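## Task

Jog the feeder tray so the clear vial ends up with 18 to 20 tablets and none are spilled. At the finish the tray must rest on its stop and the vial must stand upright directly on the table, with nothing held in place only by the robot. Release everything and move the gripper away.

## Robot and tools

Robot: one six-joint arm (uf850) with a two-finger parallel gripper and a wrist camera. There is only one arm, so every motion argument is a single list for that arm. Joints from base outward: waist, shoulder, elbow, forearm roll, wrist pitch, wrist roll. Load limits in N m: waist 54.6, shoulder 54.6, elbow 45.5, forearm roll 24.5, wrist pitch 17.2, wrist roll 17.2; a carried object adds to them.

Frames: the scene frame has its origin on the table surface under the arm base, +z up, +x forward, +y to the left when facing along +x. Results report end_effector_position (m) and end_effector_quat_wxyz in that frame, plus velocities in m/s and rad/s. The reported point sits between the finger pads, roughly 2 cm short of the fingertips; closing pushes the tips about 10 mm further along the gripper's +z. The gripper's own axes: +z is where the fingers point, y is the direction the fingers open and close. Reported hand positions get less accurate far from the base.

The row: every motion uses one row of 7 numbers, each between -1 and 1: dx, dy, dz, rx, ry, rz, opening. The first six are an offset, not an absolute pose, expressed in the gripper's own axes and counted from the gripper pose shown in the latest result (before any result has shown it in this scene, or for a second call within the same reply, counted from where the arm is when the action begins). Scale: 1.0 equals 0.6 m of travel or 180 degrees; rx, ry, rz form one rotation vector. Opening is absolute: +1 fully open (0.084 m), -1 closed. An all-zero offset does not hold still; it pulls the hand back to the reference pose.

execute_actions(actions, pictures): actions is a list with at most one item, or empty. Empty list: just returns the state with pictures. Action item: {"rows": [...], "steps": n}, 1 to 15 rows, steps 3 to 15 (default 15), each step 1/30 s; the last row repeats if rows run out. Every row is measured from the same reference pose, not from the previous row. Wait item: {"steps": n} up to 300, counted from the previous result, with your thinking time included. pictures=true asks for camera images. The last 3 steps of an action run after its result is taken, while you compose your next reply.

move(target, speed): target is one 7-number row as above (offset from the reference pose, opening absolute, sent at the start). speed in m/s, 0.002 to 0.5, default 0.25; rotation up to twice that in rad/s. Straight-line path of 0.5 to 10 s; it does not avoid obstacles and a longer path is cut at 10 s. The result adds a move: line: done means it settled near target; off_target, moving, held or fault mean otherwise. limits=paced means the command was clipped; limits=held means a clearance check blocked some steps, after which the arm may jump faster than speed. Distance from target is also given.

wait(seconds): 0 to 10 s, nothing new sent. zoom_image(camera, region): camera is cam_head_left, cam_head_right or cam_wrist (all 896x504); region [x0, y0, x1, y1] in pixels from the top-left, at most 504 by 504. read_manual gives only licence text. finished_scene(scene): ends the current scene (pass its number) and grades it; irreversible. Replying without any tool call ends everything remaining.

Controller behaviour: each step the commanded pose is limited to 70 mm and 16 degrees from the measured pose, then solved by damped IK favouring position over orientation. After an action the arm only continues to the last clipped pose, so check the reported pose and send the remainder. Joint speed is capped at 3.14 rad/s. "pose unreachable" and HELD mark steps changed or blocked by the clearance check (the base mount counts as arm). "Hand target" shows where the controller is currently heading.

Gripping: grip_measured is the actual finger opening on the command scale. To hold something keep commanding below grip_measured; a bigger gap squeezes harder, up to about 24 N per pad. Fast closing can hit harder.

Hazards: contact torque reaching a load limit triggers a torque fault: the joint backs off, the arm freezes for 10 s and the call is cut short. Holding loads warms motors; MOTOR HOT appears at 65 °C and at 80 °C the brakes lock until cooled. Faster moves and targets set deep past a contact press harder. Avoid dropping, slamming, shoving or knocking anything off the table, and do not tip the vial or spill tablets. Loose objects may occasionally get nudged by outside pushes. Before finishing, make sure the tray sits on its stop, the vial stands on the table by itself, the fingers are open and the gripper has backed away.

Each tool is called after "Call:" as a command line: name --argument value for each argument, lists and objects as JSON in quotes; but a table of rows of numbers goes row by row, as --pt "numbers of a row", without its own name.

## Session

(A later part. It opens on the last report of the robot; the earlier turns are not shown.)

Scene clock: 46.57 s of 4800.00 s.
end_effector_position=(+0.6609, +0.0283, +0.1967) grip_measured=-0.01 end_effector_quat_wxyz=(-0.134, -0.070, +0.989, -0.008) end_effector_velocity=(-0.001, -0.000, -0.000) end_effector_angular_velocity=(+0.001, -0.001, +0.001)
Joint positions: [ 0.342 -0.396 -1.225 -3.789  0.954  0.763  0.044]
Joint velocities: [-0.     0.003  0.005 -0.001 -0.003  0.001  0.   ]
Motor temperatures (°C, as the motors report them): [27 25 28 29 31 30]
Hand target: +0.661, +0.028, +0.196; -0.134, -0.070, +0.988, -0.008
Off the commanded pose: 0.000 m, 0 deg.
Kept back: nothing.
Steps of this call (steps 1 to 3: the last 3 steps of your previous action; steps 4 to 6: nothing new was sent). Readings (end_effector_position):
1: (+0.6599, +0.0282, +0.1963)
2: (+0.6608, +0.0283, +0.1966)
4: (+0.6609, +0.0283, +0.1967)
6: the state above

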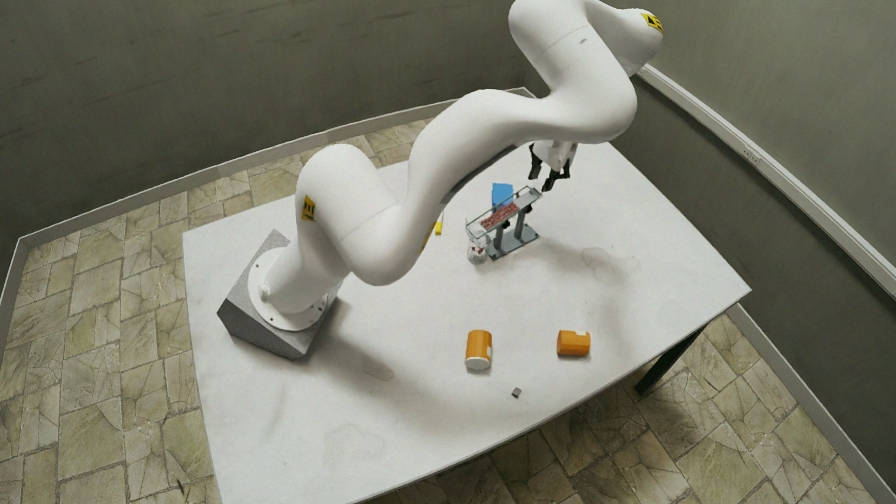

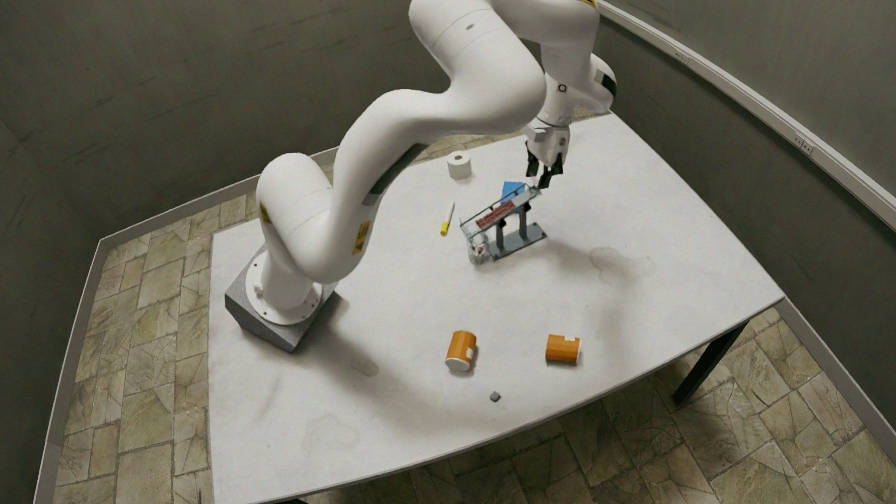

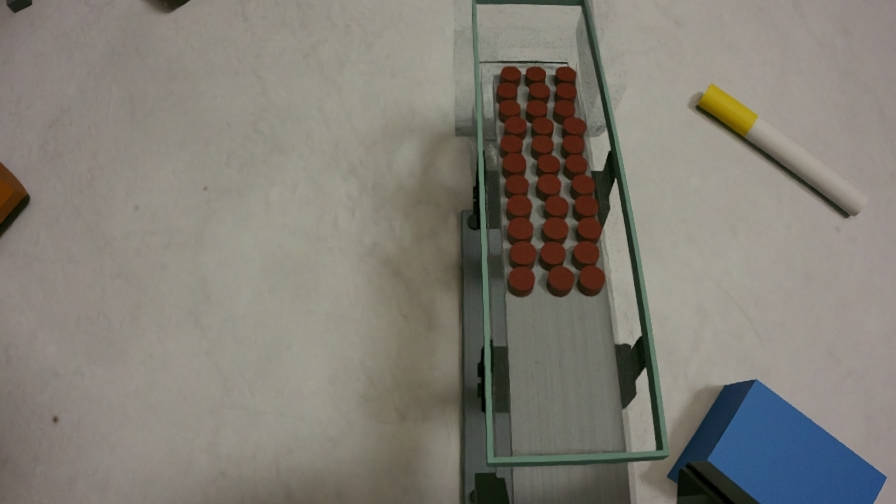

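Call:
execute_actions --actions '[{"rows": [[0.0087,0,0.0049,0,0,0,-0.3],[0.0189,0,0.0106,0,0,0,0.2],[0.016,0,0.009,0,0,0,0.2],[0.0044,0,0.0025,0,0,0,0.2],[-0.0058,0,-0.0033,0,0,0,0.18],[-0.006,0,-0.0034,0,0,0,0.14],[-0.0022,0,-0.0012,0,0,0,0.08],[0,0,0,0,0,0,0.0],[0,0,0,0,0,0,-0.15],[0,0,0,0,0,0,-0.3]], "steps": 10}]' --pictures false

Call:
execute_actions --actions '[{"rows": [[0.0087,0,0.0049,0,0,0,-0.3],[0.0189,0,0.0106,0,0,0,0.2],[0.016,0,0.009,0,0,0,0.2],[0.0044,0,0.0025,0,0,0,0.2],[-0.0058,0,-0.0033,0,0,0,0.18],[-0.006,0,-0.0034,0,0,0,0.14],[-0.0022,0,-0.0012,0,0,0,0.08],[0,0,0,0,0,0,0.0],[0,0,0,0,0,0,-0.15],[0,0,0,0,0,0,-0.3]], "steps": 10}]' --pictures false

Call:
execute_actions --actions '[{"rows": [[0.0087,0,0.0049,0,0,0,-0.3],[0.0189,0,0.0106,0,0,0,0.2],[0.016,0,0.009,0,0,0,0.2],[0.0044,0,0.0025,0,0,0,0.2],[-0.0058,0,-0.0033,0,0,0,0.18],[-0.006,0,-0.0034,0,0,0,0.14],[-0.0022,0,-0.0012,0,0,0,0.08],[0,0,0,0,0,0,0.0],[0,0,0,0,0,0,-0.15],[0,0,0,0,0,0,-0.3]], "steps": 10}]' --pictures false

Call:
execute_actions --actions '[{"rows": [[0.0087,0,0.0049,0,0,0,-0.3],[0.0189,0,0.0106,0,0,0,0.2],[0.016,0,0.009,0,0,0,0.2],[0.0044,0,0.0025,0,0,0,0.2],[-0.0058,0,-0.0033,0,0,0,0.18],[-0.006,0,-0.0034,0,0,0,0.14],[-0.0022,0,-0.0012,0,0,0,0.08],[0,0,0,0,0,0,0.0],[0,0,0,0,0,0,-0.15],[0,0,0,0,0,0,-0.3]], "steps": 10}]' --pictures false

Call:
execute_actions --actions '[{"rows": [[0.0087,0,0.0049,0,0,0,-0.3],[0.0189,0,0.0106,0,0,0,0.2],[0.016,0,0.009,0,0,0,0.2],[0.0044,0,0.0025,0,0,0,0.2],[-0.0058,0,-0.0033,0,0,0,0.18],[-0.006,0,-0.0034,0,0,0,0.14],[-0.0022,0,-0.0012,0,0,0,0.08],[0,0,0,0,0,0,0.0],[0,0,0,0,0,0,-0.15],[0,0,0,0,0,0,-0.3]], "steps": 10}]' --pictures false

Call:
execute_actions --actions '[{"steps": 7}]' --pictures true

Call:
zoom_image --camera "cam_wrist" --region '[440, 0, 640, 250]'

Call:
zoom_image --camera "cam_head_right" --region '[445, 195, 525, 285]'

Scene clock: 47.43 s of 4800.00 s.
end_effector_position=(+0.6577, +0.0279, +0.1956) grip_measured=+0.11 end_effector_quat_wxyz=(-0.135, -0.071, +0.988, -0.008) end_effector_velocity=(+0.073, +0.012, +0.019) end_effector_angular_velocity=(+0.012, -0.023, -0.017)
Joint positions: [ 0.341 -0.393 -1.215 -3.791  0.951  0.767  0.049]
Joint velocities: [-0.001 -0.09  -0.227  0.05   0.082 -0.083 -0.023]
Motor temperatures (°C, as the motors report them): [27 25 28 29 31 30]
Steps of this call (steps 1 to 19: nothing new was sent; steps 20 to 26: the first 7 steps of this action). Readings (end_effector_position):
20: (+0.6605, +0.0283, +0.1965)
21: (+0.6598, +0.0282, +0.1963)
23: (+0.6560, +0.0275, +0.1956)
26: the state above

Scene clock: 47.77 s of 4800.00 s.
end_effector_position=(+0.6580, +0.0279, +0.1958) grip_measured=+0.12 end_effector_quat_wxyz=(-0.134, -0.070, +0.988, -0.008) end_effector_velocity=(+0.075, +0.012, +0.020) end_effector_angular_velocity=(+0.013, -0.027, -0.018)
Joint positions: [ 0.342 -0.393 -1.216 -3.79   0.951  0.767  0.049]
Joint velocities: [-0.001 -0.09  -0.229  0.047  0.081 -0.082 -0.028]
Motor temperatures (°C, as the motors report them): [27 25 28 29 31 30]
Off your previous action's commanded pose: 0.000 m, 0 deg at its last step (step 3 of this call).
Steps of this call (steps 1 to 3: the last 3 steps of your previous action; steps 4 to 10: the first 7 steps of this action, its rows measured from where the robot was after step 3). Readings (end_effector_position):
3: (+0.6608, +0.0283, +0.1966)
4: (+0.6607, +0.0283, +0.1966)
5: (+0.6601, +0.0282, +0.1964)
7: (+0.6556, +0.0275, +0.1953)
10: the state above

Scene clock: 48.10 s of 4800.00 s.
end_effector_position=(+0.6582, +0.0280, +0.1959) grip_measured=+0.12 end_effector_quat_wxyz=(-0.134, -0.070, +0.988, -0.008) end_effector_velocity=(+0.076, +0.012, +0.020) end_effector_angular_velocity=(+0.013, -0.028, -0.017)
Joint positions: [ 0.342 -0.393 -1.217 -3.79   0.951  0.767  0.049]
Joint velocities: [-0.001 -0.089 -0.23   0.046  0.081 -0.083 -0.028]
Motor temperatures (°C, as the motors report them): [27 25 28 29 31 30]
Off your previous action's commanded pose: 0.000 m, 0 deg at its last step (step 3 of this call).
Steps of this call (steps 1 to 3: the last 3 steps of your previous action; steps 4 to 10: the first 7 steps of this action, its rows measured from where the robot was after step 3). Readings (end_effector_position):
3: (+0.6611, +0.0283, +0.1967)
4: (+0.6610, +0.0283, +0.1967)
5: (+0.6603, +0.0282, +0.1966)
7: (+0.6558, +0.0276, +0.1954)
10: the state above

Scene clock: 48.43 s of 4800.00 s.
end_effector_position=(+0.6585, +0.0280, +0.1961) grip_measured=+0.12 end_effector_quat_wxyz=(-0.134, -0.070, +0.988, -0.008) end_effector_velocity=(+0.075, +0.012, +0.020) end_effector_angular_velocity=(+0.013, -0.027, -0.019)
Joint positions: [ 0.342 -0.393 -1.217 -3.79   0.951  0.767  0.049]
Joint velocities: [-0.001 -0.089 -0.23   0.049  0.081 -0.083 -0.028]
Motor temperatures (°C, as the motors report them): [27 25 28 29 31 30]
Off your previous action's commanded pose: 0.000 m, 0 deg at its last step (step 3 of this call).
Steps of this call (steps 1 to 3: the last 3 steps of your previous action; steps 4 to 10: the first 7 steps of this action, its rows measured from where the robot was after step 3). Readings (end_effector_position):
3: (+0.6614, +0.0284, +0.1969)
4: (+0.6613, +0.0284, +0.1968)
5: (+0.6606, +0.0283, +0.1967)
7: (+0.6561, +0.0276, +0.1956)
10: the state above

Scene clock: 48.77 s of 4800.00 s.
end_effector_position=(+0.6588, +0.0280, +0.1962) grip_measured=+0.12 end_effector_quat_wxyz=(-0.134, -0.070, +0.988, -0.008) end_effector_velocity=(+0.075, +0.012, +0.020) end_effector_angular_velocity=(+0.014, -0.027, -0.018)
Joint positions: [ 0.342 -0.393 -1.218 -3.79   0.952  0.767  0.049]
Joint velocities: [-0.001 -0.089 -0.23   0.048  0.081 -0.084 -0.028]
Motor temperatures (°C, as the motors report them): [27 25 28 29 31 30]
Off your previous action's commanded pose: 0.000 m, 0 deg at its last step (step 3 of this call).
Steps of this call (steps 1 to 3: the last 3 steps of your previous action; steps 4 to 10: the first 7 steps of this action, its rows measured from where the robot was after step 3). Readings (end_effector_position):
3: (+0.6616, +0.0284, +0.1970)
4: (+0.6615, +0.0284, +0.1970)
5: (+0.6609, +0.0283, +0.1968)
7: (+0.6563, +0.0276, +0.1957)
10: the state above

Scene clock: 49.00 s of 4800.00 s.
end_effector_position=(+0.6618, +0.0284, +0.1971) grip_measured=-0.01 end_effector_quat_wxyz=(-0.133, -0.070, +0.989, -0.007) end_effector_velocity=(-0.000, +0.000, -0.000) end_effector_angular_velocity=(+0.001, -0.000, -0.002)
Joint positions: [ 0.342 -0.396 -1.227 -3.788  0.955  0.763  0.044]
Joint velocities: [-0.     0.001  0.002  0.001 -0.002  0.002  0.   ]
Motor temperatures (°C, as the motors report them): [27 25 28 29 31 30]
Hand target: +0.662, +0.028, +0.197; -0.133, -0.070, +0.989, -0.008
Off the commanded pose: 0.000 m, 0 deg.
Kept back: nothing.
Steps of this call (steps 1 to 3: the last 3 steps of your previous action; steps 4 to 7: nothing new was sent). Readings (end_effector_position):
1: (+0.6608, +0.0283, +0.1968)
2: (+0.6617, +0.0284, +0.1971)
4: (+0.6619, +0.0284, +0.1971)
7: the state above

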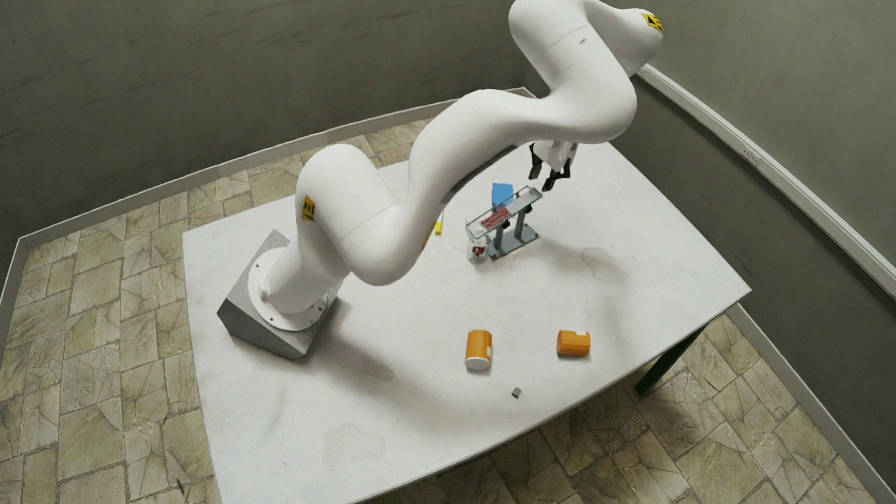

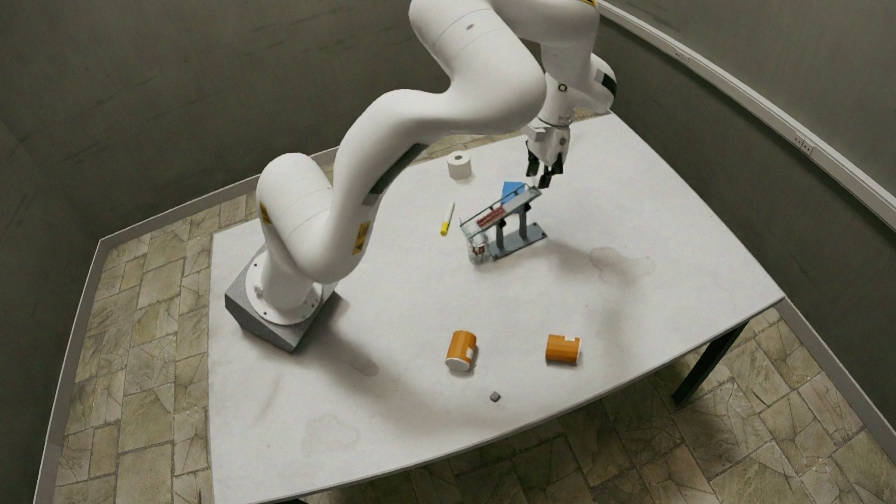

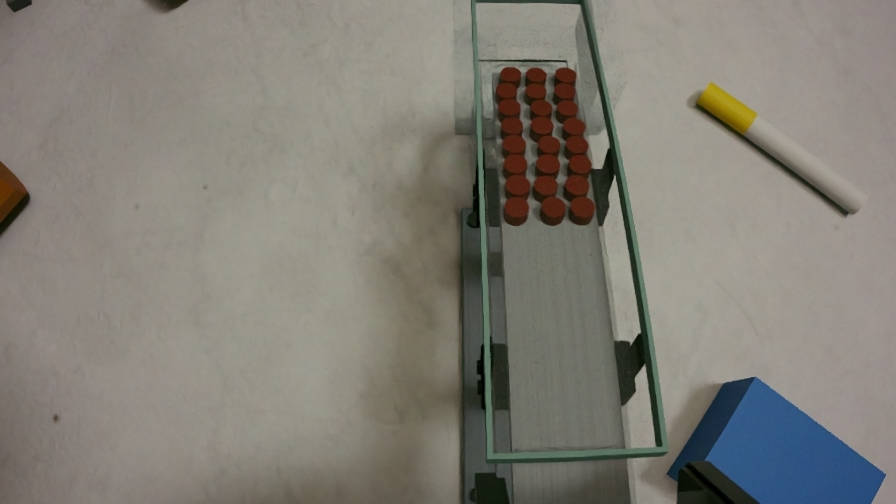

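Region (440, 0, 640, 250) of cam_wrist's 896x504 image, scaled by 2.016, with more detail than that image has; it fills the left 403 columns of this view, and the rest is white.

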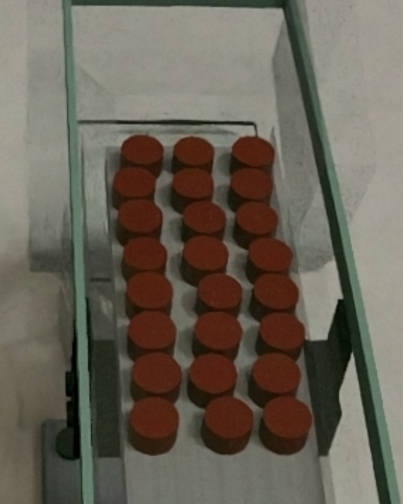

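Region (445, 195, 525, 285) of cam_head_right's 896x504 image, scaled by 5.600, with more detail than that image has.

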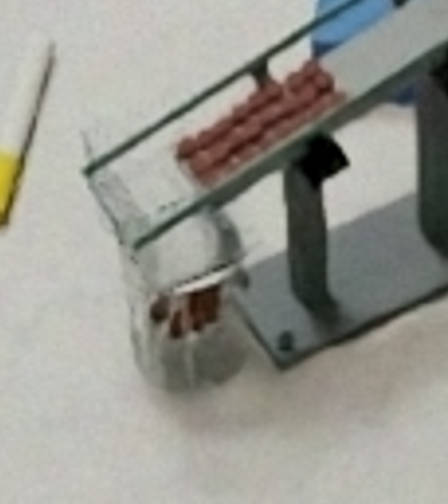

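Call:
execute_actions --actions '[{"rows": [[0.0087,0,0.0049,0,0,0,-0.3],[0.0189,0,0.0106,0,0,0,0.2],[0.016,0,0.009,0,0,0,0.2],[0.0044,0,0.0025,0,0,0,0.2],[-0.0058,0,-0.0033,0,0,0,0.18],[-0.006,0,-0.0034,0,0,0,0.14],[-0.0022,0,-0.0012,0,0,0,0.08],[0,0,0,0,0,0,0.0],[0,0,0,0,0,0,-0.15],[0,0,0,0,0,0,-0.3]], "steps": 10}]' --pictures false

Call:
execute_actions --actions '[{"rows": [[0.0087,0,0.0049,0,0,0,-0.3],[0.0189,0,0.0106,0,0,0,0.2],[0.016,0,0.009,0,0,0,0.2],[0.0044,0,0.0025,0,0,0,0.2],[-0.0058,0,-0.0033,0,0,0,0.18],[-0.006,0,-0.0034,0,0,0,0.14],[-0.0022,0,-0.0012,0,0,0,0.08],[0,0,0,0,0,0,0.0],[0,0,0,0,0,0,-0.15],[0,0,0,0,0,0,-0.3]], "steps": 10}]' --pictures false

Call:
execute_actions --actions '[{"rows": [[0.0087,0,0.0049,0,0,0,-0.3],[0.0189,0,0.0106,0,0,0,0.2],[0.016,0,0.009,0,0,0,0.25],[0.006,0,0.0034,0,0,0,0.3],[0.003,0,-0.003,0,0,0,0.36],[0.002,0,-0.012,0,0,0,0.42],[0.002,0,-0.024,0,0,0,0.45],[0.002,0,-0.039,0,0,0,0.45],[0.002,0,-0.056,0,0,0,0.45],[0.002,0,-0.075,0,0,0,0.45],[0.002,0,-0.095,0,0,0,0.45],[0.002,0,-0.115,0,0,0,0.45],[0.002,0,-0.135,0,0,0,0.45],[0.002,0,-0.155,0,0,0,0.45],[0.002,0,-0.175,0,0,0,0.45]], "steps": 15}]' --pictures false

Call:
execute_actions --actions '[{"rows": [[0,0,-0.088,0,0,0,0.45],[0,0,-0.106,0,0,0,0.45],[0,0,-0.123,0,0,0,0.45],[0,0,-0.138,0,0,0,0.45],[0,0,-0.151,0,0,0,0.45],[0,0,-0.162,0,0,0,0.45],[0,0,-0.171,0,0,0,0.45],[0,0,-0.178,0,0,0,0.45],[0,0,-0.182,0,0,0,0.45],[0,0,-0.184,0,0,0,0.45]], "steps": 11}]' --pictures false

Call:
execute_actions --actions '[{"steps": 9}]' --pictures true

Call:
zoom_image --camera "cam_head_right" --region '[445, 175, 555, 285]'

Scene clock: 50.30 s of 4800.00 s.
end_effector_position=(+0.6587, +0.0280, +0.1961) grip_measured=+0.11 end_effector_quat_wxyz=(-0.134, -0.070, +0.988, -0.008) end_effector_velocity=(+0.074, +0.012, +0.019) end_effector_angular_velocity=(+0.012, -0.024, -0.016)
Joint positions: [ 0.342 -0.393 -1.218 -3.79   0.952  0.767  0.049]
Joint velocities: [-0.001 -0.091 -0.228  0.048  0.082 -0.083 -0.023]
Motor temperatures (°C, as the motors report them): [27 25 28 29 31 30]
Steps of this call (steps 1 to 32: nothing new was sent; steps 33 to 39: the first 7 steps of this action). Readings (end_effector_position):
33: (+0.6616, +0.0284, +0.1970)
34: (+0.6608, +0.0283, +0.1968)
36: (+0.6569, +0.0276, +0.1960)
39: the state above

Scene clock: 50.63 s of 4800.00 s.
end_effector_position=(+0.6590, +0.0281, +0.1963) grip_measured=+0.12 end_effector_quat_wxyz=(-0.134, -0.070, +0.989, -0.008) end_effector_velocity=(+0.075, +0.012, +0.020) end_effector_angular_velocity=(+0.013, -0.027, -0.019)
Joint positions: [ 0.342 -0.393 -1.218 -3.79   0.952  0.767  0.049]
Joint velocities: [-0.001 -0.089 -0.23   0.047  0.081 -0.082 -0.027]
Motor temperatures (°C, as the motors report them): [27 25 28 29 31 30]
Off your previous action's commanded pose: 0.000 m, 0 deg at its last step (step 3 of this call).
Steps of this call (steps 1 to 3: the last 3 steps of your previous action; steps 4 to 10: the first 7 steps of this action, its rows measured from where the robot was after step 3). Readings (end_effector_position):
3: (+0.6618, +0.0284, +0.1971)
4: (+0.6617, +0.0284, +0.1971)
5: (+0.6611, +0.0284, +0.1969)
7: (+0.6566, +0.0277, +0.1958)
10: the state above

Scene clock: 51.13 s of 4800.00 s.
end_effector_position=(+0.6680, +0.0292, +0.2255) grip_measured=+0.43 end_effector_quat_wxyz=(-0.133, -0.069, +0.989, -0.007) end_effector_velocity=(+0.078, +0.010, +0.258) end_effector_angular_velocity=(+0.019, -0.021, -0.006)
Joint positions: [ 0.368 -0.37  -1.251 -3.762  1.006  0.747  0.062]
Joint velocities: [ 0.228  0.192 -0.302  0.232  0.475 -0.167  0.006]
Motor temperatures (°C, as the motors report them): [27 25 28 29 31 30]
Off your previous action's commanded pose: 0.000 m, 0 deg at its last step (step 3 of this call).
Steps of this call (steps 1 to 3: the last 3 steps of your previous action; steps 4 to 15: the first 12 steps of this action, its rows measured from where the robot was after step 3). Readings (end_effector_position):
3: (+0.6621, +0.0285, +0.1972)
4: (+0.6620, +0.0285, +0.1972)
5: (+0.6613, +0.0284, +0.1970)
7: (+0.6567, +0.0277, +0.1959)
11: (+0.6592, +0.0281, +0.2005)
15: the state above

Scene clock: 51.50 s of 4800.00 s.
end_effector_position=(+0.6968, +0.0323, +0.3330) grip_measured=+0.44 end_effector_quat_wxyz=(-0.130, -0.069, +0.989, -0.004) end_effector_velocity=(+0.063, +0.006, +0.234) end_effector_angular_velocity=(-0.003, -0.000, -0.001)
Joint positions: [ 0.462 -0.315 -1.403 -3.685  1.213  0.694  0.063]
Joint velocities: [ 0.207  0.038 -0.424  0.125  0.492 -0.085  0.   ]
Motor temperatures (°C, as the motors report them): [27 25 28 29 31 30]
Off your previous action's commanded pose: 0.046 m, 0 deg at its last step (step 3 of this call).
Steps of this call (steps 1 to 3: the last 3 steps of your previous action; steps 4 to 11: the first 8 steps of this action, its rows measured from where the robot was after step 3). Readings (end_effector_position):
3: (+0.6763, +0.0303, +0.2547)
4: (+0.6792, +0.0306, +0.2654)
5: (+0.6821, +0.0309, +0.2761)
7: (+0.6874, +0.0314, +0.2966)
11: the state above

Scene clock: 51.80 s of 4800.00 s.
end_effector_position=(+0.7043, +0.0332, +0.3602) grip_measured=+0.44 end_effector_quat_wxyz=(-0.132, -0.069, +0.989, -0.006) end_effector_velocity=(+0.002, +0.000, +0.007) end_effector_angular_velocity=(-0.003, +0.005, +0.002)
Joint positions: [ 0.487 -0.317 -1.46  -3.671  1.277  0.684  0.063]
Joint velocities: [ 0.007 -0.004 -0.019  0.005  0.023 -0.004 -0.   ]
Motor temperatures (°C, as the motors report them): [27 25 28 29 31 30]
Hand target: +0.705, +0.033, +0.361; -0.132, -0.069, +0.989, -0.006
Off the commanded pose: 0.001 m, 0 deg.
Kept back: nothing.
Steps of this call (steps 1 to 3: the last 3 steps of your previous action; steps 4 to 9: nothing new was sent). Readings (end_effector_position):
1: (+0.6988, +0.0325, +0.3403)
2: (+0.7005, +0.0327, +0.3465)
4: (+0.7030, +0.0330, +0.3550)
8: (+0.7043, +0.0332, +0.3599)
9: the state above

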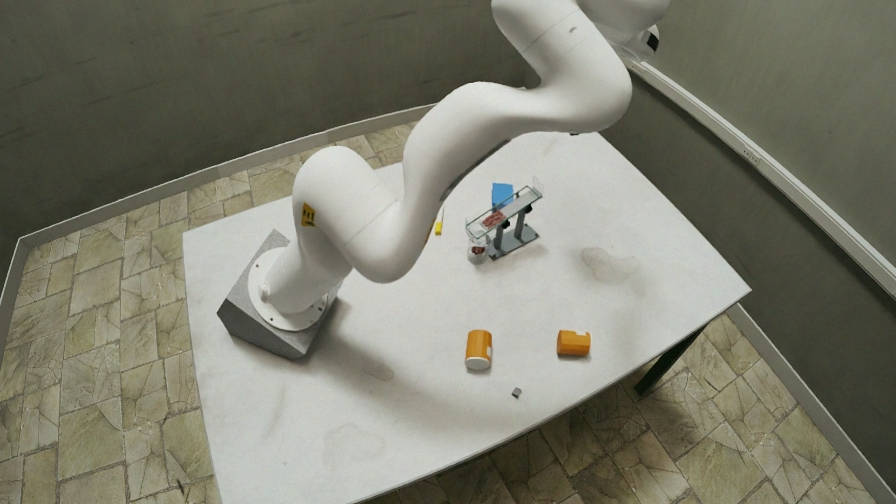

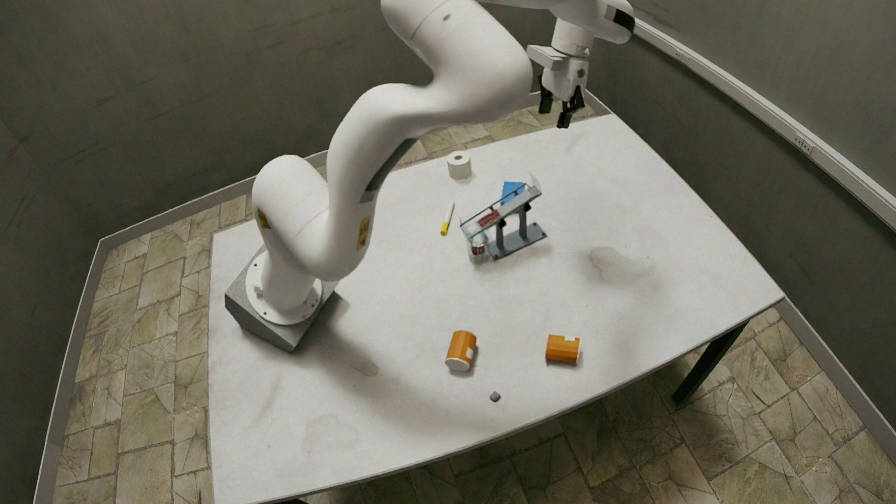

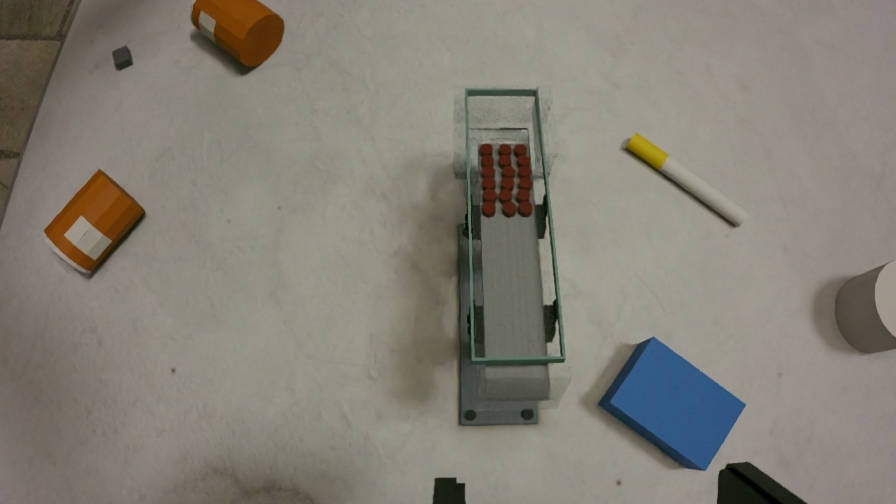

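Region (445, 175, 555, 285) of cam_head_right's 896x504 image, scaled by 4.582, with more detail than that image has.

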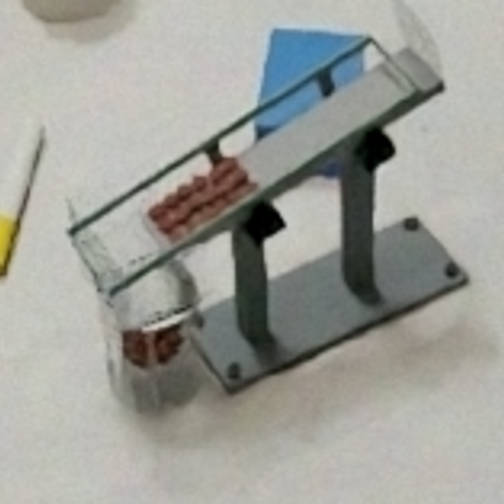

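Call:
zoom_image --camera "cam_wrist" --region '[440, 80, 580, 240]'

Call:
zoom_image --camera "cam_head_left" --region '[450, 205, 520, 280]'

Region (440, 80, 580, 240) of cam_wrist's 896x504 image, scaled by 3.150, with more detail than that image has; it fills the left 441 columns of this view, and the rest is white.

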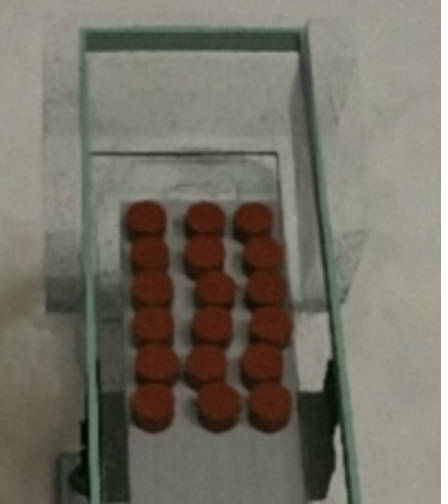

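Region (450, 205, 520, 280) of cam_head_left's 896x504 image, scaled by 6.720, with more detail than that image has; it fills the left 470 columns of this view, and the rest is white.

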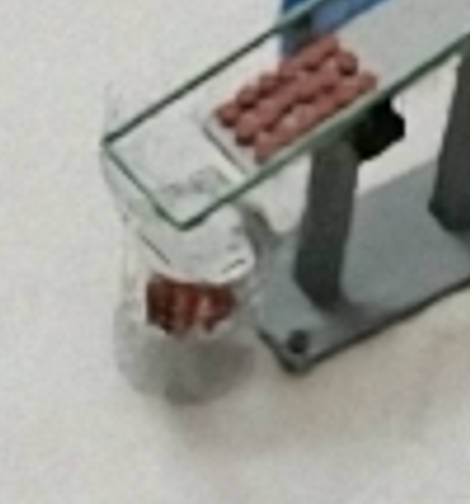

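Call:
finished_scene --scene 2

The scene is finished: the task was done.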